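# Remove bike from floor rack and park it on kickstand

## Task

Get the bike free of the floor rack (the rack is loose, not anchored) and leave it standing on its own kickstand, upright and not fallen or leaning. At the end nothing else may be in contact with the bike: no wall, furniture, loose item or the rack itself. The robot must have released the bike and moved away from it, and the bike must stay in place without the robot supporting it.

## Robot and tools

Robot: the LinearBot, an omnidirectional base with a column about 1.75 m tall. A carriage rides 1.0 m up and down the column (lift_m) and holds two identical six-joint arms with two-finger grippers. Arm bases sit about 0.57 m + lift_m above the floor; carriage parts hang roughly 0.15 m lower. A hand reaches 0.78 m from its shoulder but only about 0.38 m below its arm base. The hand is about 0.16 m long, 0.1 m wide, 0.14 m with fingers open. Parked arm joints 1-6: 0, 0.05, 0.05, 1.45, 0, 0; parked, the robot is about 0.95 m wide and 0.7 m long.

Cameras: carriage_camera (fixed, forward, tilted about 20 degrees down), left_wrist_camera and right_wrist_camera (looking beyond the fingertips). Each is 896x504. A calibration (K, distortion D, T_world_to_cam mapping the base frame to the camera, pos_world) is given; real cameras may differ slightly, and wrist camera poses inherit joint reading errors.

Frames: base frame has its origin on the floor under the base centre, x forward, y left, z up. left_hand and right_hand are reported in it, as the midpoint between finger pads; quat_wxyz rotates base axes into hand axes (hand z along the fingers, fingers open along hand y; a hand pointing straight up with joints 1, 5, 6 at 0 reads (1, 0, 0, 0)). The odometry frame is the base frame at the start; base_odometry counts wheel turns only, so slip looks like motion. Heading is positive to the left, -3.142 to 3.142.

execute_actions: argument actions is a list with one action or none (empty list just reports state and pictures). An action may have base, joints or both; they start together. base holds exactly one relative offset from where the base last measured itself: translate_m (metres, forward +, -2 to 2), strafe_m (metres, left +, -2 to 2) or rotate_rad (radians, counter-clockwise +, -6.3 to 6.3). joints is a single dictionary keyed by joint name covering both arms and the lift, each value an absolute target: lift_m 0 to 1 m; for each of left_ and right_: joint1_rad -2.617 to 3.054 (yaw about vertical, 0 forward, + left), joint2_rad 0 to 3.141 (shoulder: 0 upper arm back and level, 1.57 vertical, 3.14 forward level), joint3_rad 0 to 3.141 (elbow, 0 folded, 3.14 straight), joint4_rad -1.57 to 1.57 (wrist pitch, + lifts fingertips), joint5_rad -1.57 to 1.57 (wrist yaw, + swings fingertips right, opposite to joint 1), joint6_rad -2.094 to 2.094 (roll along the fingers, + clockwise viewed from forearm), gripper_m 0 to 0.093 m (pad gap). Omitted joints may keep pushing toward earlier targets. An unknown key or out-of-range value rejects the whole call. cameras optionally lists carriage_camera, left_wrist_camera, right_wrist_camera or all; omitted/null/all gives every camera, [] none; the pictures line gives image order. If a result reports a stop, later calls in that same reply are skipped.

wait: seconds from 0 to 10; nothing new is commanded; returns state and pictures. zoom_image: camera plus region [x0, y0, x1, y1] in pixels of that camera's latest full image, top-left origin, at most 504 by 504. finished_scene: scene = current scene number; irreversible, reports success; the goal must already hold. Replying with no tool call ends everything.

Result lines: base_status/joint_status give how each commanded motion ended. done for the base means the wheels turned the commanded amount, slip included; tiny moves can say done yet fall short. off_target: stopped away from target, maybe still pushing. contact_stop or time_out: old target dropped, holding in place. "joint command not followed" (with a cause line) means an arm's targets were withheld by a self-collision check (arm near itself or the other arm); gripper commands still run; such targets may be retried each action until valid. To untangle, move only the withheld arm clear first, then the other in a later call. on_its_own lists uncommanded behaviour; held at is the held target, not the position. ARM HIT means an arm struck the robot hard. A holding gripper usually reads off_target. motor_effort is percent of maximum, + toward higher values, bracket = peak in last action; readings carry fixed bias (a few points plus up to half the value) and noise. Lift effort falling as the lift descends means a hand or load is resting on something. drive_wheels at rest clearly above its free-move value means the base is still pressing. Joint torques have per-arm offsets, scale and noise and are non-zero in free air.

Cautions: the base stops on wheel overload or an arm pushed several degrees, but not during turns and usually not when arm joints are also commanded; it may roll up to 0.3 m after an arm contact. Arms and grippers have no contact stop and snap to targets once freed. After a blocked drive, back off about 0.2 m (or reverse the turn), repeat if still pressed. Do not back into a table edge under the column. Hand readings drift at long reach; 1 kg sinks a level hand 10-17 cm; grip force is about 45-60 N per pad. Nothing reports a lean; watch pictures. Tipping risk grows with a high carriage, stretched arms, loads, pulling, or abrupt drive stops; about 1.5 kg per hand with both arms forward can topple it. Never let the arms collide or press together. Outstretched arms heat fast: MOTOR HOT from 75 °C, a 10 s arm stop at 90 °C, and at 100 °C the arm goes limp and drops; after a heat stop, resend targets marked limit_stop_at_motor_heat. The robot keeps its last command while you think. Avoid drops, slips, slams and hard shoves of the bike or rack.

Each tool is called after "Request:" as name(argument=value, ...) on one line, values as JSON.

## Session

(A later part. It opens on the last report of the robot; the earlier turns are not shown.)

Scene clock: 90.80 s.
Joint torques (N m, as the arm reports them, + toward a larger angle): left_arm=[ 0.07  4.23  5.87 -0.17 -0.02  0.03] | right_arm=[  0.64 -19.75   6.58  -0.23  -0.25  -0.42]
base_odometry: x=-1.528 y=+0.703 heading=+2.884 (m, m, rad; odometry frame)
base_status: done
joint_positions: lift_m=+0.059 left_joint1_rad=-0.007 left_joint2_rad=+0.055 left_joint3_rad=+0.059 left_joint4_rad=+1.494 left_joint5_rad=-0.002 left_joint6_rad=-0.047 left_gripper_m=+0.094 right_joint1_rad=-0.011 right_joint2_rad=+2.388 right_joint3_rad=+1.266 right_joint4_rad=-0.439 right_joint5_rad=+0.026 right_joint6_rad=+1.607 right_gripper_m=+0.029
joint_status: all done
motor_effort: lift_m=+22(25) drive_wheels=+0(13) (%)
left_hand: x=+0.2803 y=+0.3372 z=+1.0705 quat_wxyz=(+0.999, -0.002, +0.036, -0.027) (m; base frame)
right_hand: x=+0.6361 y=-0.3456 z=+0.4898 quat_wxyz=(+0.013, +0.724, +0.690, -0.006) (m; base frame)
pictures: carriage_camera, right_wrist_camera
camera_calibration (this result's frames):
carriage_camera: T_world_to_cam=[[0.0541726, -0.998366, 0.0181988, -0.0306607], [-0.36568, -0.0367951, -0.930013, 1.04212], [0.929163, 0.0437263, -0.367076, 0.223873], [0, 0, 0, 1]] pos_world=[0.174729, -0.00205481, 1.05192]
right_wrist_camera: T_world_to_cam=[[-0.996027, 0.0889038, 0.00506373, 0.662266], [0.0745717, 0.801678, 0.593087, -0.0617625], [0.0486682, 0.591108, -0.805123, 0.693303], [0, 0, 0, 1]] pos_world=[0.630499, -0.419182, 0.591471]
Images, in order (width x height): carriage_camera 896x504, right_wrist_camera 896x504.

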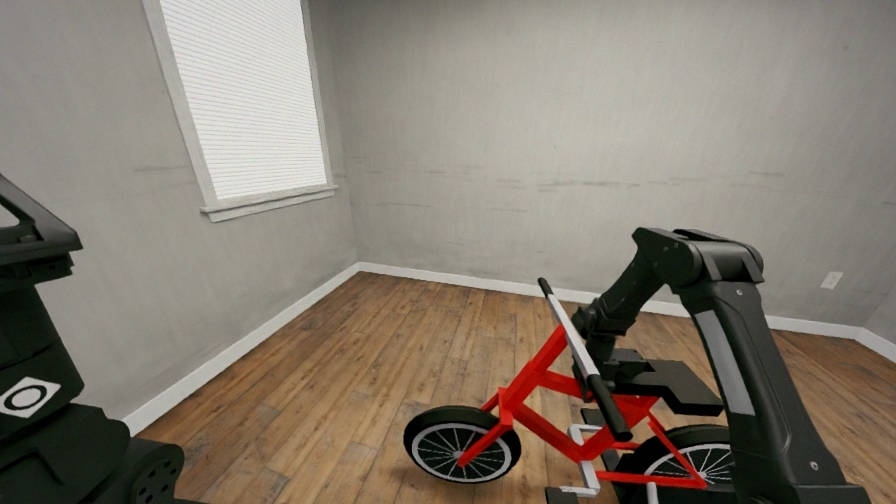

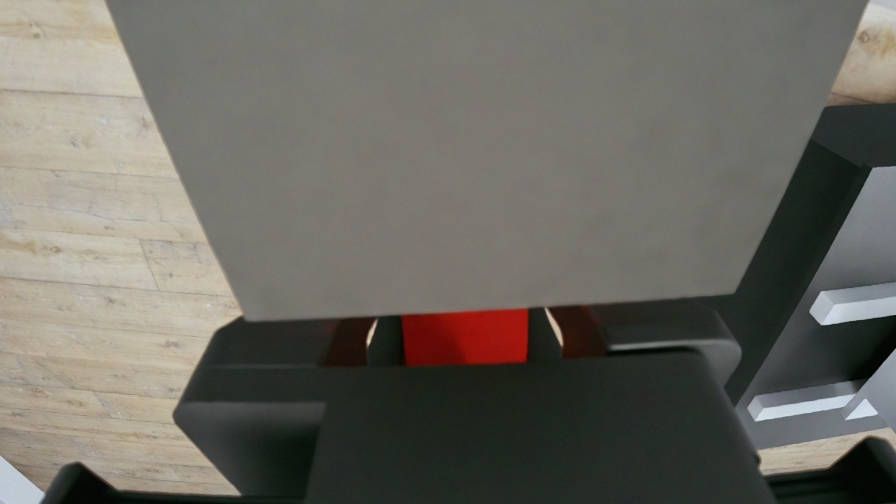

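Request:
execute_actions(actions=[{"base":{"strafe_m":0.5},"joints":{"lift_m":0.035}}], cameras=["carriage_camera","right_wrist_camera"])

Scene clock: 94.93 s.
Joint torques (N m, as the arm reports them, + toward a larger angle): left_arm=[ 0.09  4.23  6.04 -0.21 -0.06  0.01] | right_arm=[ -0.36 -15.37   6.88   0.18  -0.06  -0.44]
base_odometry: x=-1.574 y=+0.531 heading=+2.884 (m, m, rad; odometry frame)
base_status: strafe_m contact_stop (by the wheels' count: +0.177 of +0.500)
joint_positions: lift_m=+0.035 left_joint1_rad=-0.007 left_joint2_rad=+0.054 left_joint3_rad=+0.057 left_joint4_rad=+1.497 left_joint5_rad=-0.004 left_joint6_rad=-0.047 left_gripper_m=+0.094 right_joint1_rad=+0.002 right_joint2_rad=+2.326 right_joint3_rad=+1.266 right_joint4_rad=-0.479 right_joint5_rad=+0.005 right_joint6_rad=+1.609 right_gripper_m=+0.029
joint_status: all done
motor_effort: lift_m=+16(17) drive_wheels=-1(20) (%)
left_hand: x=+0.2798 y=+0.3376 z=+1.0461 quat_wxyz=(+0.999, -0.003, +0.035, -0.027) (m; base frame)
right_hand: x=+0.6419 y=-0.3370 z=+0.4879 quat_wxyz=(+0.013, +0.720, +0.694, +0.010) (m; base frame)
pictures: carriage_camera, right_wrist_camera
camera_calibration (this result's frames):
carriage_camera: T_world_to_cam=[[0.0541726, -0.998366, 0.0181988, -0.030223], [-0.36568, -0.0367951, -0.930013, 1.01975], [0.929163, 0.0437263, -0.367076, 0.215045], [0, 0, 0, 1]] pos_world=[0.174729, -0.00205481, 1.02787]
right_wrist_camera: T_world_to_cam=[[-0.996923, 0.076799, -0.015684, 0.673912], [0.0511878, 0.789397, 0.611745, -0.0661987], [0.0593623, 0.60906, -0.7909, 0.678639], [0, 0, 0, 1]] pos_world=[0.634941, -0.41283, 0.587801]
Images, in order (width x height): carriage_camera 896x504, right_wrist_camera 896x504.

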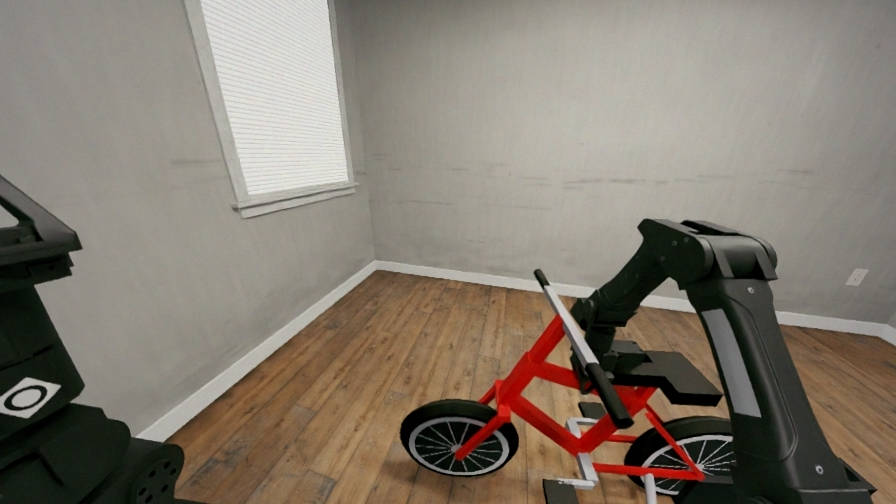

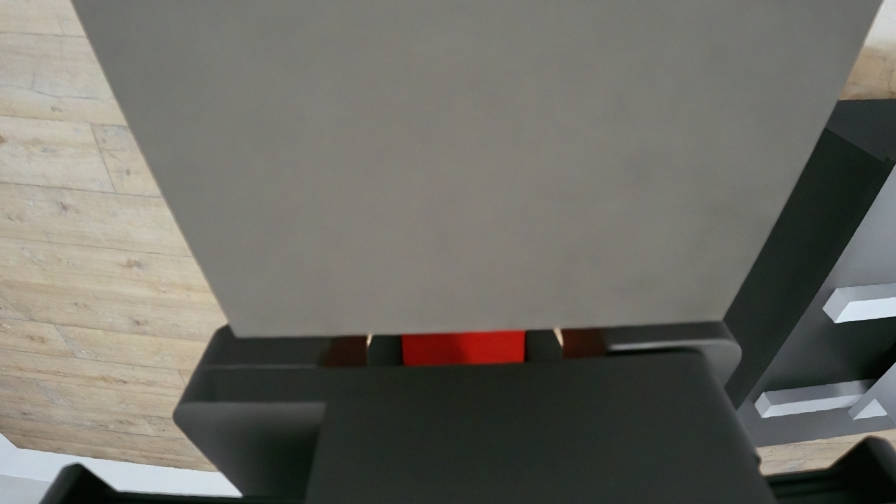

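Request:
execute_actions(actions=[{"base":{"strafe_m":0.2},"joints":{"left_joint1_rad":-0.4,"left_joint2_rad":1.3,"left_joint3_rad":0.7,"left_joint4_rad":-0.5}}])

Scene clock: 102.27 s.
Joint torques (N m, as the arm reports them, + toward a larger angle): left_arm=[-0.45 -4.03  7.61  1.29 -0.04  0.01] | right_arm=[ -0.2  -15.51   6.95   0.13   0.13  -0.33]
base_odometry: x=-1.625 y=+0.338 heading=+2.884 (m, m, rad; odometry frame)
base_status: done
joint_positions: lift_m=+0.035 left_joint1_rad=-0.392 left_joint2_rad=+1.291 left_joint3_rad=+0.690 left_joint4_rad=-0.497 left_joint5_rad=-0.004 left_joint6_rad=-0.047 left_gripper_m=+0.094 right_joint1_rad=+0.002 right_joint2_rad=+2.328 right_joint3_rad=+1.266 right_joint4_rad=-0.475 right_joint5_rad=-0.019 right_joint6_rad=+1.604 right_gripper_m=+0.029
joint_status: all done
motor_effort: lift_m=+15(15) drive_wheels=-1(8) (%)
left_hand: x=+0.5341 y=+0.2249 z=+0.6714 quat_wxyz=(+0.229, +0.166, +0.958, -0.049) (m; base frame)
right_hand: x=+0.6426 y=-0.3329 z=+0.4873 quat_wxyz=(+0.005, +0.718, +0.696, +0.019) (m; base frame)
pictures: carriage_camera, left_wrist_camera, right_wrist_camera
camera_calibration (this result's frames):
carriage_camera: T_world_to_cam=[[0.0541726, -0.998366, 0.0181988, -0.030223], [-0.36568, -0.0367951, -0.930013, 1.01975], [0.929163, 0.0437263, -0.367076, 0.215046], [0, 0, 0, 1]] pos_world=[0.174729, -0.00205481, 1.02787]
left_wrist_camera: T_world_to_cam=[[-0.325383, -0.94394, 0.0556984, 0.348002], [-0.929538, 0.330112, 0.164272, 0.317625], [-0.173449, 0.00167747, -0.984841, 0.881295], [0, 0, 0, 1]] pos_world=[0.561339, 0.222163, 0.796376]
right_wrist_camera: T_world_to_cam=[[-0.997252, 0.0722189, -0.016549, 0.673352], [0.0456455, 0.774799, 0.630557, -0.0795797], [0.0583603, 0.628069, -0.775966, 0.675287], [0, 0, 0, 1]] pos_world=[0.635723, -0.411097, 0.585323]
Images, in order (width x height): carriage_camera 896x504, left_wrist_camera 896x504, right_wrist_camera 896x504.

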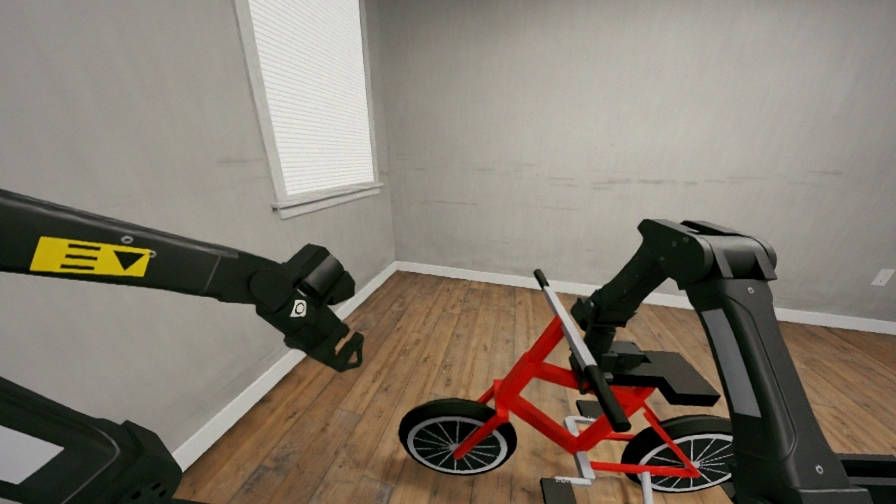

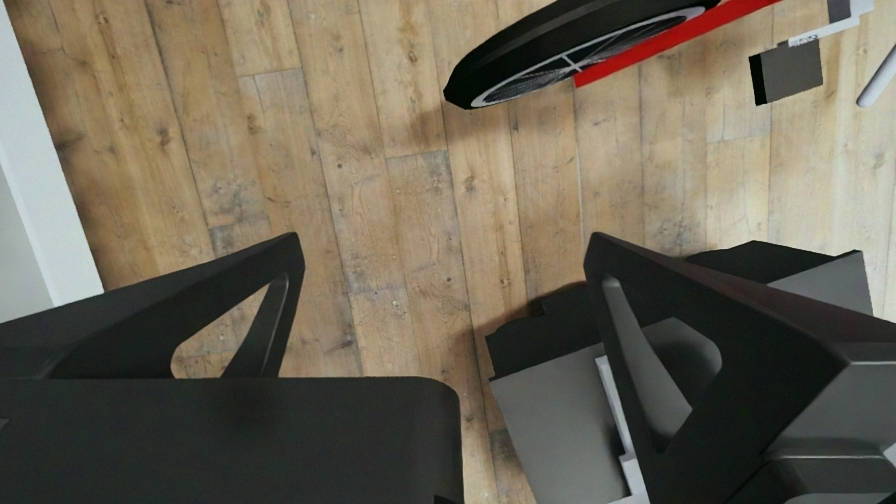

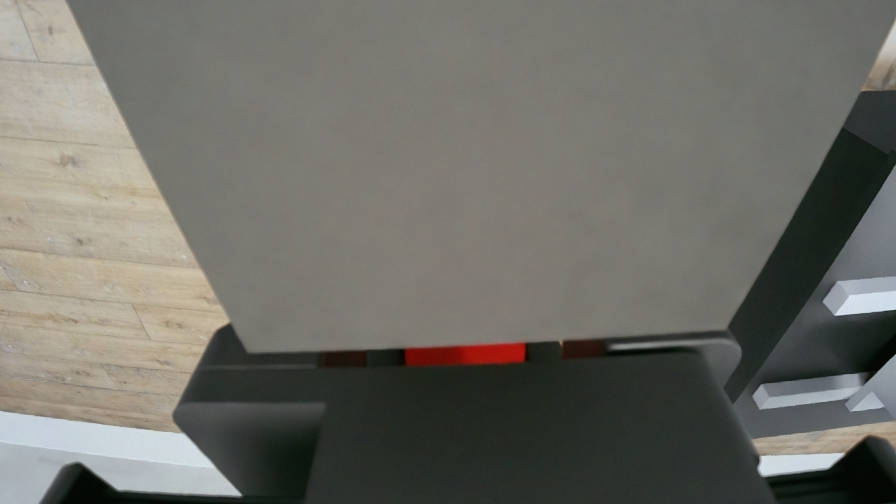

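Request:
execute_actions(actions=[{"base":{"strafe_m":0.18},"joints":{"lift_m":0.035,"left_joint1_rad":0,"left_joint2_rad":0.05,"left_joint3_rad":0.05,"left_joint4_rad":1.45}}], cameras=[])

Request:
execute_actions(actions=[{"base":{"translate_m":-0.07},"joints":{"lift_m":0.0}}], cameras=[])

Request:
execute_actions(actions=[{"joints":{"right_gripper_m":0.06}}], cameras=["carriage_camera"])

Scene clock: 110.83 s.
Joint torques (N m, as the arm reports them, + toward a larger angle): left_arm=[ 0.67  3.14  4.1  -0.08 -0.04  0.02] | right_arm=[ -0.08 -15.5    6.88   0.1    0.04  -0.33]
base_odometry: x=-1.671 y=+0.164 heading=+2.884 (m, m, rad; odometry frame)
base_status: done
joint_positions: lift_m=+0.035 left_joint1_rad=-0.007 left_joint2_rad=+0.061 left_joint3_rad=+0.076 left_joint4_rad=+1.448 left_joint5_rad=-0.002 left_joint6_rad=-0.047 left_gripper_m=+0.094 right_joint1_rad=-0.001 right_joint2_rad=+2.327 right_joint3_rad=+1.266 right_joint4_rad=-0.471 right_joint5_rad=-0.005 right_joint6_rad=+1.601 right_gripper_m=+0.029
joint_status: all done
motor_effort: lift_m=+14(15) drive_wheels=-1(3) (%)
left_hand: x=+0.2883 y=+0.3371 z=+1.0500 quat_wxyz=(+0.998, -0.002, +0.054, -0.027) (m; base frame)
right_hand: x=+0.6436 y=-0.3366 z=+0.4875 quat_wxyz=(+0.011, +0.718, +0.696, +0.016) (m; base frame)
pictures: none
No camera images: the call's "cameras" was empty. Leave "cameras" out to get every camera's image.

Scene clock: 112.27 s.
Joint torques (N m, as the arm reports them, + toward a larger angle): left_arm=[ 0.6   3.05  4.73 -0.06 -0.03  0.02] | right_arm=[ -0.15 -10.79   5.9    0.36   0.01  -0.31]
base_odometry: x=-1.603 y=+0.146 heading=+2.884 (m, m, rad; odometry frame)
base_status: done
joint_positions: lift_m=+0.001 left_joint1_rad=-0.007 left_joint2_rad=+0.061 left_joint3_rad=+0.067 left_joint4_rad=+1.449 left_joint5_rad=-0.002 left_joint6_rad=-0.047 left_gripper_m=+0.094 right_joint1_rad=-0.001 right_joint2_rad=+2.259 right_joint3_rad=+1.291 right_joint4_rad=-0.480 right_joint5_rad=-0.003 right_joint6_rad=+1.599 right_gripper_m=+0.029
joint_status: all done
motor_effort: lift_m=+12(13) drive_wheels=-1(3) (%)
left_hand: x=+0.2909 y=+0.3371 z=+1.0130 quat_wxyz=(+0.998, -0.002, +0.058, -0.027) (m; base frame)
right_hand: x=+0.6674 y=-0.3370 z=+0.4832 quat_wxyz=(+0.042, +0.716, +0.695, +0.045) (m; base frame)
pictures: none
No camera images: the call's "cameras" was empty. Leave "cameras" out to get every camera's image.

Scene clock: 113.47 s.
Joint torques (N m, as the arm reports them, + toward a larger angle): left_arm=[ 0.63  3.02  4.7  -0.06 -0.03  0.01] | right_arm=[ -0.09 -12.53   7.06   1.4   -0.06   0.16]
base_odometry: x=-1.603 y=+0.146 heading=+2.884 (m, m, rad; odometry frame)
base_status: not commanded
joint_positions: lift_m=+0.001 left_joint1_rad=-0.007 left_joint2_rad=+0.061 left_joint3_rad=+0.067 left_joint4_rad=+1.449 left_joint5_rad=-0.002 left_joint6_rad=-0.047 left_gripper_m=+0.094 right_joint1_rad=-0.001 right_joint2_rad=+2.291 right_joint3_rad=+1.262 right_joint4_rad=-0.646 right_joint5_rad=+0.002 right_joint6_rad=+1.565 right_gripper_m=+0.060
joint_status: all done
motor_effort: lift_m=+14(12) drive_wheels=-1(1) (%)
left_hand: x=+0.2909 y=+0.3371 z=+1.0130 quat_wxyz=(+0.998, -0.002, +0.058, -0.027) (m; base frame)
right_hand: x=+0.6075 y=-0.3378 z=+0.4661 quat_wxyz=(-0.036, +0.705, +0.708, -0.037) (m; base frame)
pictures: carriage_camera
camera_calibration (this result's frames):
carriage_camera: T_world_to_cam=[[0.0541726, -0.998366, 0.0181988, -0.029593], [-0.36568, -0.0367951, -0.930013, 0.98756], [0.929163, 0.0437263, -0.367076, 0.202339], [0, 0, 0, 1]] pos_world=[0.174729, -0.00205481, 0.993256]
Images, in order (width x height): carriage_camera 896x504.

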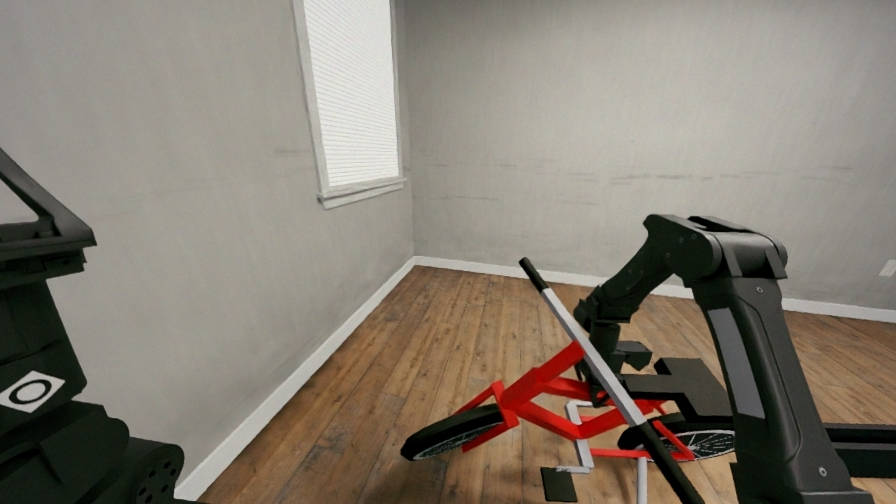

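Request:
execute_actions(actions=[])

Scene clock: 117.43 s.
Joint torques (N m, as the arm reports them, + toward a larger angle): left_arm=[ 0.65  3.08  4.66 -0.08 -0.04  0.  ] | right_arm=[ -0.11 -12.51   7.06   1.41  -0.04   0.15]
base_odometry: x=-1.603 y=+0.146 heading=+2.884 (m, m, rad; odometry frame)
base_status: not commanded
joint_positions: lift_m=+0.001 left_joint1_rad=-0.007 left_joint2_rad=+0.061 left_joint3_rad=+0.067 left_joint4_rad=+1.449 left_joint5_rad=-0.002 left_joint6_rad=-0.047 left_gripper_m=+0.094 right_joint1_rad=-0.001 right_joint2_rad=+2.291 right_joint3_rad=+1.262 right_joint4_rad=-0.646 right_joint5_rad=+0.002 right_joint6_rad=+1.565 right_gripper_m=+0.060
joint_status: all done
motor_effort: lift_m=+13(12) drive_wheels=-1(1) (%)
left_hand: x=+0.2909 y=+0.3371 z=+1.0130 quat_wxyz=(+0.998, -0.002, +0.058, -0.027) (m; base frame)
right_hand: x=+0.6075 y=-0.3378 z=+0.4661 quat_wxyz=(-0.036, +0.705, +0.708, -0.037) (m; base frame)
pictures: carriage_camera, left_wrist_camera, right_wrist_camera
camera_calibration (this result's frames):
carriage_camera: T_world_to_cam=[[0.0541726, -0.998366, 0.0181988, -0.029593], [-0.36568, -0.0367951, -0.930013, 0.98756], [0.929163, 0.0437263, -0.367076, 0.202339], [0, 0, 0, 1]] pos_world=[0.174729, -0.00205481, 0.993256]
left_wrist_camera: T_world_to_cam=[[-0.0884505, -0.995963, -0.0153179, 0.376259], [0.727656, -0.0541055, -0.683805, 0.504987], [0.680216, -0.0716291, 0.729504, -0.78493], [0, 0, 0, 1]] pos_world=[0.199745, 0.345839, 0.923686]
right_wrist_camera: T_world_to_cam=[[-0.992143, 0.0367648, 0.119583, 0.559908], [0.102151, 0.789903, 0.604664, -0.0779799], [-0.0722284, 0.612128, -0.787453, 0.743323], [0, 0, 0, 1]] pos_world=[0.617164, -0.413997, 0.565528]
Images, in order (width x height): carriage_camera 896x504, left_wrist_camera 896x504, right_wrist_camera 896x504.

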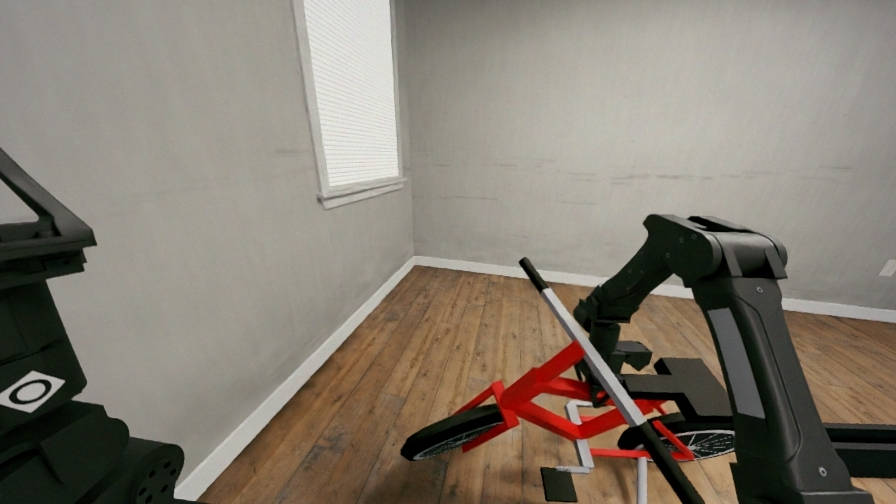

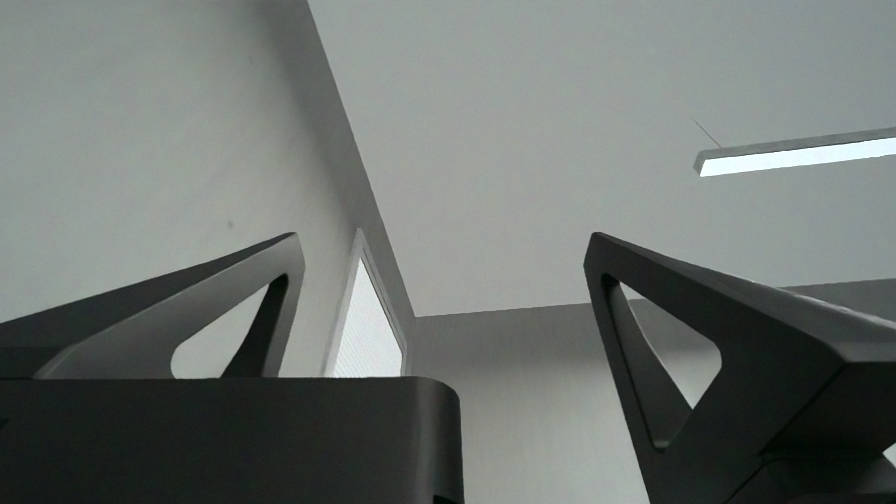

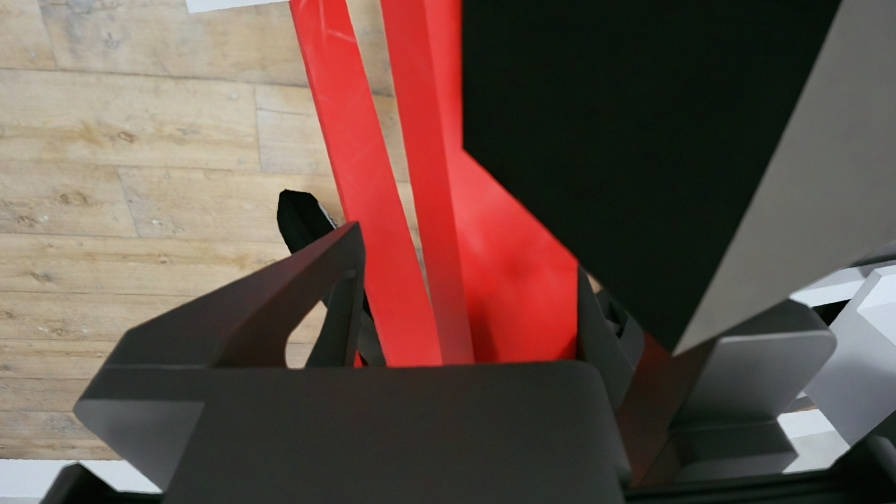

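Request:
execute_actions(actions=[{"base":{"translate_m":-0.05},"joints":{"lift_m":0.0}}], cameras=["carriage_camera","right_wrist_camera"])

Scene clock: 121.63 s.
Joint torques (N m, as the arm reports them, + toward a larger angle): left_arm=[ 0.68  3.04  4.64 -0.08 -0.04  0.02] | right_arm=[ -0.11 -11.66   6.02   0.57  -0.04   0.12]
base_odometry: x=-1.555 y=+0.133 heading=+2.884 (m, m, rad; odometry frame)
base_status: done
joint_positions: lift_m=+0.001 left_joint1_rad=-0.007 left_joint2_rad=+0.061 left_joint3_rad=+0.067 left_joint4_rad=+1.449 left_joint5_rad=-0.002 left_joint6_rad=-0.047 left_gripper_m=+0.094 right_joint1_rad=-0.001 right_joint2_rad=+2.273 right_joint3_rad=+1.285 right_joint4_rad=-0.514 right_joint5_rad=+0.002 right_joint6_rad=+1.565 right_gripper_m=+0.060
joint_status: all done
motor_effort: lift_m=+14(14) drive_wheels=-1(7) (%)
left_hand: x=+0.2907 y=+0.3371 z=+1.0130 quat_wxyz=(+0.998, -0.002, +0.058, -0.027) (m; base frame)
right_hand: x=+0.6535 y=-0.3379 z=+0.4759 quat_wxyz=(+0.025, +0.705, +0.708, +0.023) (m; base frame)
pictures: carriage_camera, right_wrist_camera
camera_calibration (this result's frames):
carriage_camera: T_world_to_cam=[[0.0541726, -0.998366, 0.0181988, -0.029593], [-0.36568, -0.0367951, -0.930013, 0.98756], [0.929163, 0.0437263, -0.367076, 0.202339], [0, 0, 0, 1]] pos_world=[0.174729, -0.00205481, 0.993256]
right_wrist_camera: T_world_to_cam=[[-0.997927, 0.0367789, -0.0528191, 0.690211], [-0.00330519, 0.790283, 0.612733, -0.0232601], [0.0642777, 0.611637, -0.788523, 0.665528], [0, 0, 0, 1]] pos_world=[0.645924, -0.414065, 0.575492]
Images, in order (width x height): carriage_camera 896x504, right_wrist_camera 896x504.

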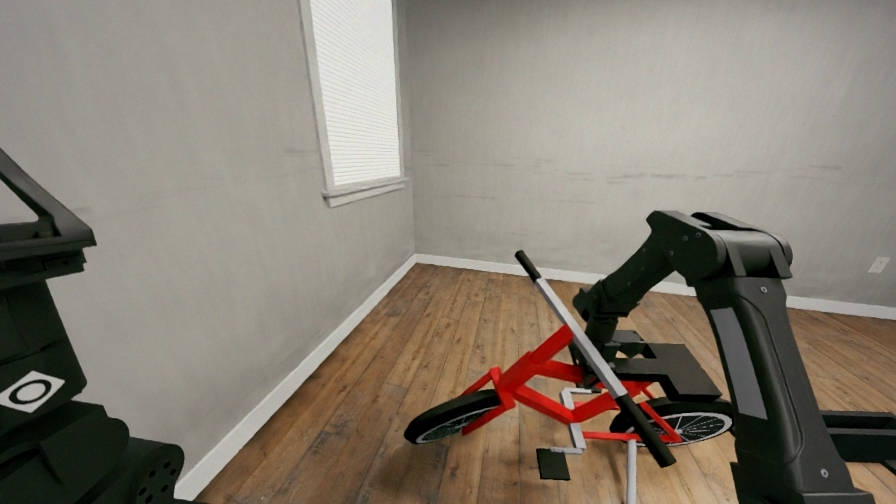

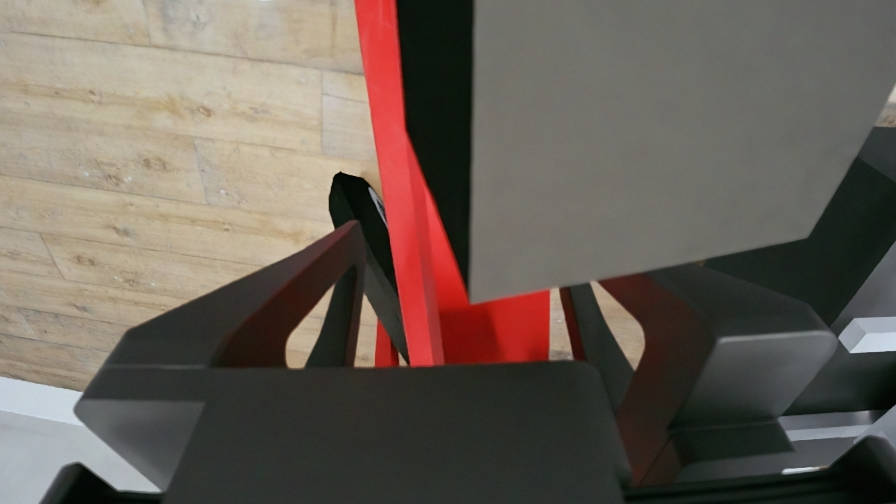

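Request:
execute_actions(actions=[{"joints":{"lift_m":0.08,"right_gripper_m":0.093}}], cameras=["carriage_camera","right_wrist_camera"])

Request:
execute_actions(actions=[{"joints":{"lift_m":0.3}}], cameras=["carriage_camera"])

Scene clock: 127.73 s.
Joint torques (N m, as the arm reports them, + toward a larger angle): left_arm=[ 0.66  3.08  4.73 -0.06 -0.04  0.02] | right_arm=[ -0.11 -10.77   5.85   0.55  -0.03   0.12]
base_odometry: x=-1.555 y=+0.133 heading=+2.884 (m, m, rad; odometry frame)
base_status: not commanded
joint_positions: lift_m=+0.080 left_joint1_rad=-0.007 left_joint2_rad=+0.061 left_joint3_rad=+0.067 left_joint4_rad=+1.450 left_joint5_rad=-0.002 left_joint6_rad=-0.047 left_gripper_m=+0.094 right_joint1_rad=-0.001 right_joint2_rad=+2.259 right_joint3_rad=+1.291 right_joint4_rad=-0.505 right_joint5_rad=+0.002 right_joint6_rad=+1.565 right_gripper_m=+0.093
joint_status: all done
motor_effort: lift_m=+18(22) drive_wheels=+1(1) (%)
left_hand: x=+0.2906 y=+0.3371 z=+1.0922 quat_wxyz=(+0.998, -0.002, +0.058, -0.027) (m; base frame)
right_hand: x=+0.6611 y=-0.3380 z=+0.5616 quat_wxyz=(+0.035, +0.705, +0.708, +0.033) (m; base frame)
pictures: carriage_camera, right_wrist_camera
camera_calibration (this result's frames):
carriage_camera: T_world_to_cam=[[0.0541726, -0.998366, 0.0181988, -0.0310346], [-0.36568, -0.0367951, -0.930013, 1.06123], [0.929163, 0.0437263, -0.367076, 0.231415], [0, 0, 0, 1]] pos_world=[0.174729, -0.00205481, 1.07247]
right_wrist_camera: T_world_to_cam=[[-0.996007, 0.0367762, -0.0813464, 0.717005], [-0.0208317, 0.790307, 0.612357, -0.0639614], [0.0868088, 0.611606, -0.786385, 0.716559], [0, 0, 0, 1]] pos_world=[0.650606, -0.414071, 0.660984]
Images, in order (width x height): carriage_camera 896x504, right_wrist_camera 896x504.

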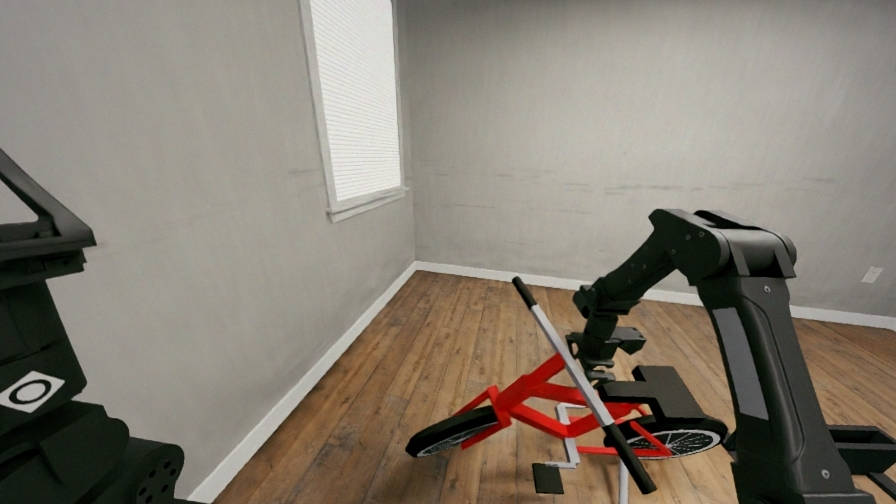

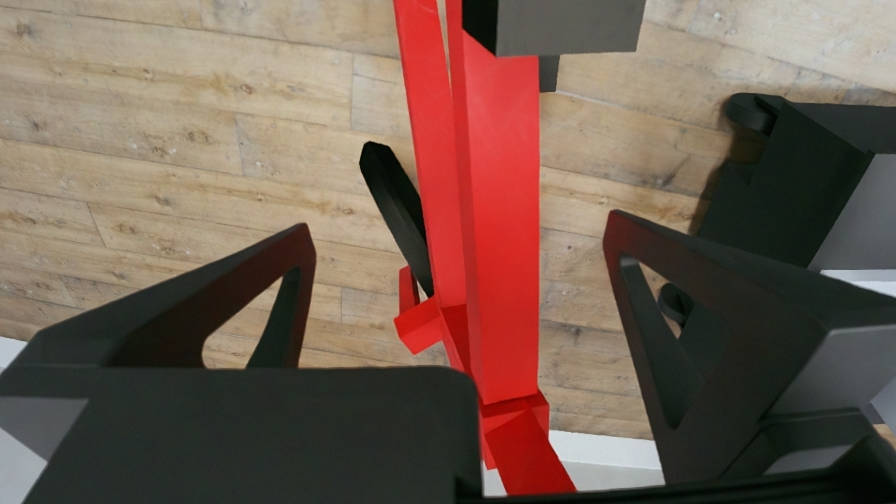

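Scene clock: 129.13 s.
Joint torques (N m, as the arm reports them, + toward a larger angle): left_arm=[ 0.68  3.04  4.73 -0.08 -0.04  0.01] | right_arm=[ -0.06 -10.79   5.86   0.52  -0.05   0.13]
base_odometry: x=-1.555 y=+0.133 heading=+2.884 (m, m, rad; odometry frame)
base_status: not commanded
joint_positions: lift_m=+0.300 left_joint1_rad=-0.007 left_joint2_rad=+0.061 left_joint3_rad=+0.067 left_joint4_rad=+1.450 left_joint5_rad=-0.002 left_joint6_rad=-0.047 left_gripper_m=+0.094 right_joint1_rad=-0.001 right_joint2_rad=+2.260 right_joint3_rad=+1.291 right_joint4_rad=-0.502 right_joint5_rad=+0.002 right_joint6_rad=+1.565 right_gripper_m=+0.093
joint_status: all done
motor_effort: lift_m=+18(20) drive_wheels=-1(2) (%)
left_hand: x=+0.2906 y=+0.3371 z=+1.3123 quat_wxyz=(+0.998, -0.002, +0.058, -0.027) (m; base frame)
right_hand: x=+0.6617 y=-0.3380 z=+0.7816 quat_wxyz=(+0.036, +0.705, +0.708, +0.034) (m; base frame)
pictures: carriage_camera
camera_calibration (this result's frames):
carriage_camera: T_world_to_cam=[[0.0541726, -0.998366, 0.0181988, -0.0350391], [-0.36568, -0.0367951, -0.930013, 1.26587], [0.929163, 0.0437263, -0.367076, 0.312186], [0, 0, 0, 1]] pos_world=[0.174729, -0.00205481, 1.29251]
Images, in order (width x height): carriage_camera 896x504.

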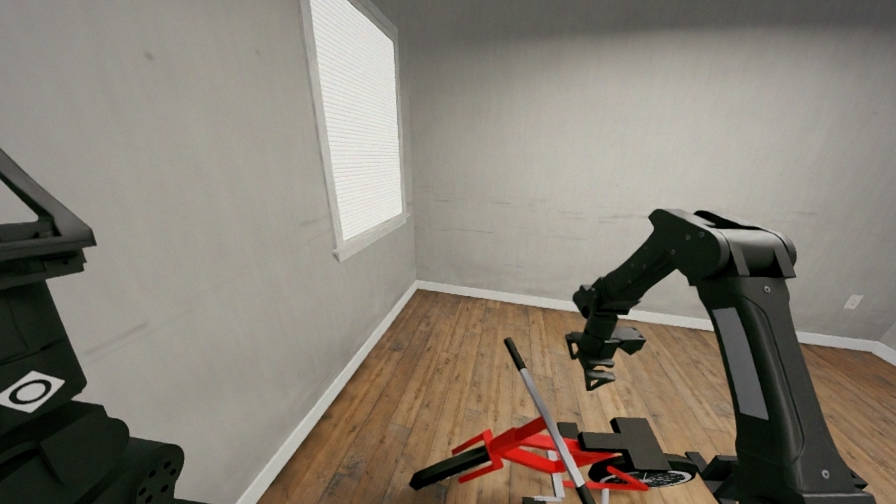

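Request:
execute_actions(actions=[{"base":{"translate_m":-0.6},"joints":{"right_joint2_rad":0.6,"right_joint3_rad":0.3,"right_joint4_rad":1.0}}], cameras=["carriage_camera"])

Request:
zoom_image(camera="carriage_camera", region=[300,250,800,504])

Scene clock: 135.73 s.
Joint torques (N m, as the arm reports them, + toward a larger angle): left_arm=[ 0.62  3.1   4.64 -0.07 -0.03  0.01] | right_arm=[-0.11 -0.06  5.69  1.38 -0.16  0.06]
base_odometry: x=-0.975 y=-0.020 heading=+2.884 (m, m, rad; odometry frame)
base_status: done
joint_positions: lift_m=+0.300 left_joint1_rad=-0.007 left_joint2_rad=+0.061 left_joint3_rad=+0.067 left_joint4_rad=+1.450 left_joint5_rad=-0.002 left_joint6_rad=-0.047 left_gripper_m=+0.094 right_joint1_rad=-0.001 right_joint2_rad=+0.608 right_joint3_rad=+0.328 right_joint4_rad=+1.011 right_joint5_rad=+0.002 right_joint6_rad=+1.565 right_gripper_m=+0.093
joint_status: all done
motor_effort: lift_m=+17(19) drive_wheels=-1(6) (%)
left_hand: x=+0.2904 y=+0.3371 z=+1.3123 quat_wxyz=(+0.998, -0.002, +0.057, -0.027) (m; base frame)
right_hand: x=+0.4996 y=-0.3377 z=+1.2953 quat_wxyz=(+0.648, +0.288, +0.288, +0.643) (m; base frame)
pictures: carriage_camera
camera_calibration (this result's frames):
carriage_camera: T_world_to_cam=[[0.0541726, -0.998366, 0.0181988, -0.0350391], [-0.36568, -0.0367951, -0.930013, 1.26587], [0.929163, 0.0437263, -0.367076, 0.312186], [0, 0, 0, 1]] pos_world=[0.174729, -0.00205481, 1.29251]
Images, in order (width x height): carriage_camera 896x504.

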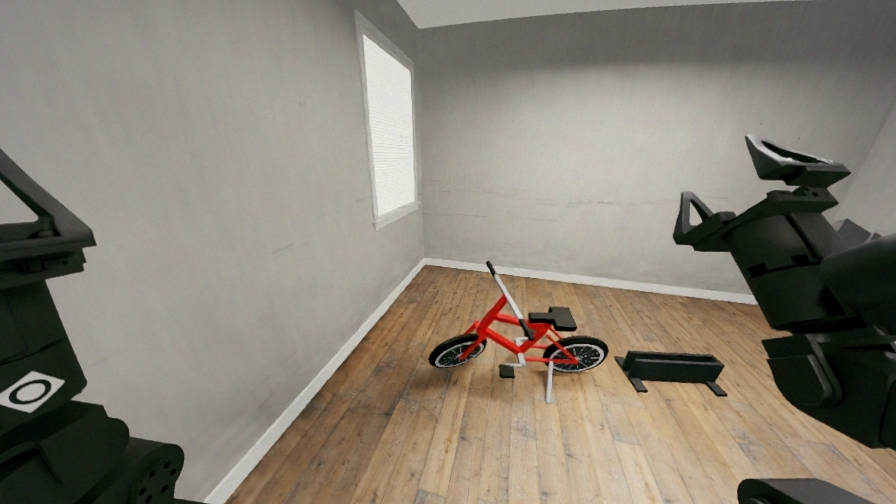

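Region (300, 250, 800, 504) of carriage_camera's 896x504 image, scaled by 1.008, with more detail than that image has; it fills the top 256 rows of this view, and the rest is white.

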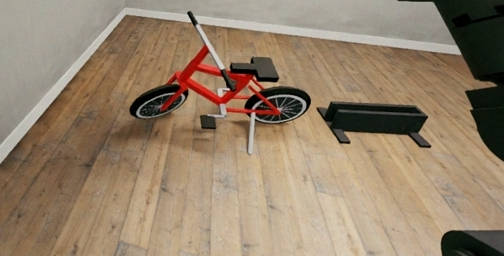

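Request:
finished_scene(scene=1)

The scene is finished: the task was done.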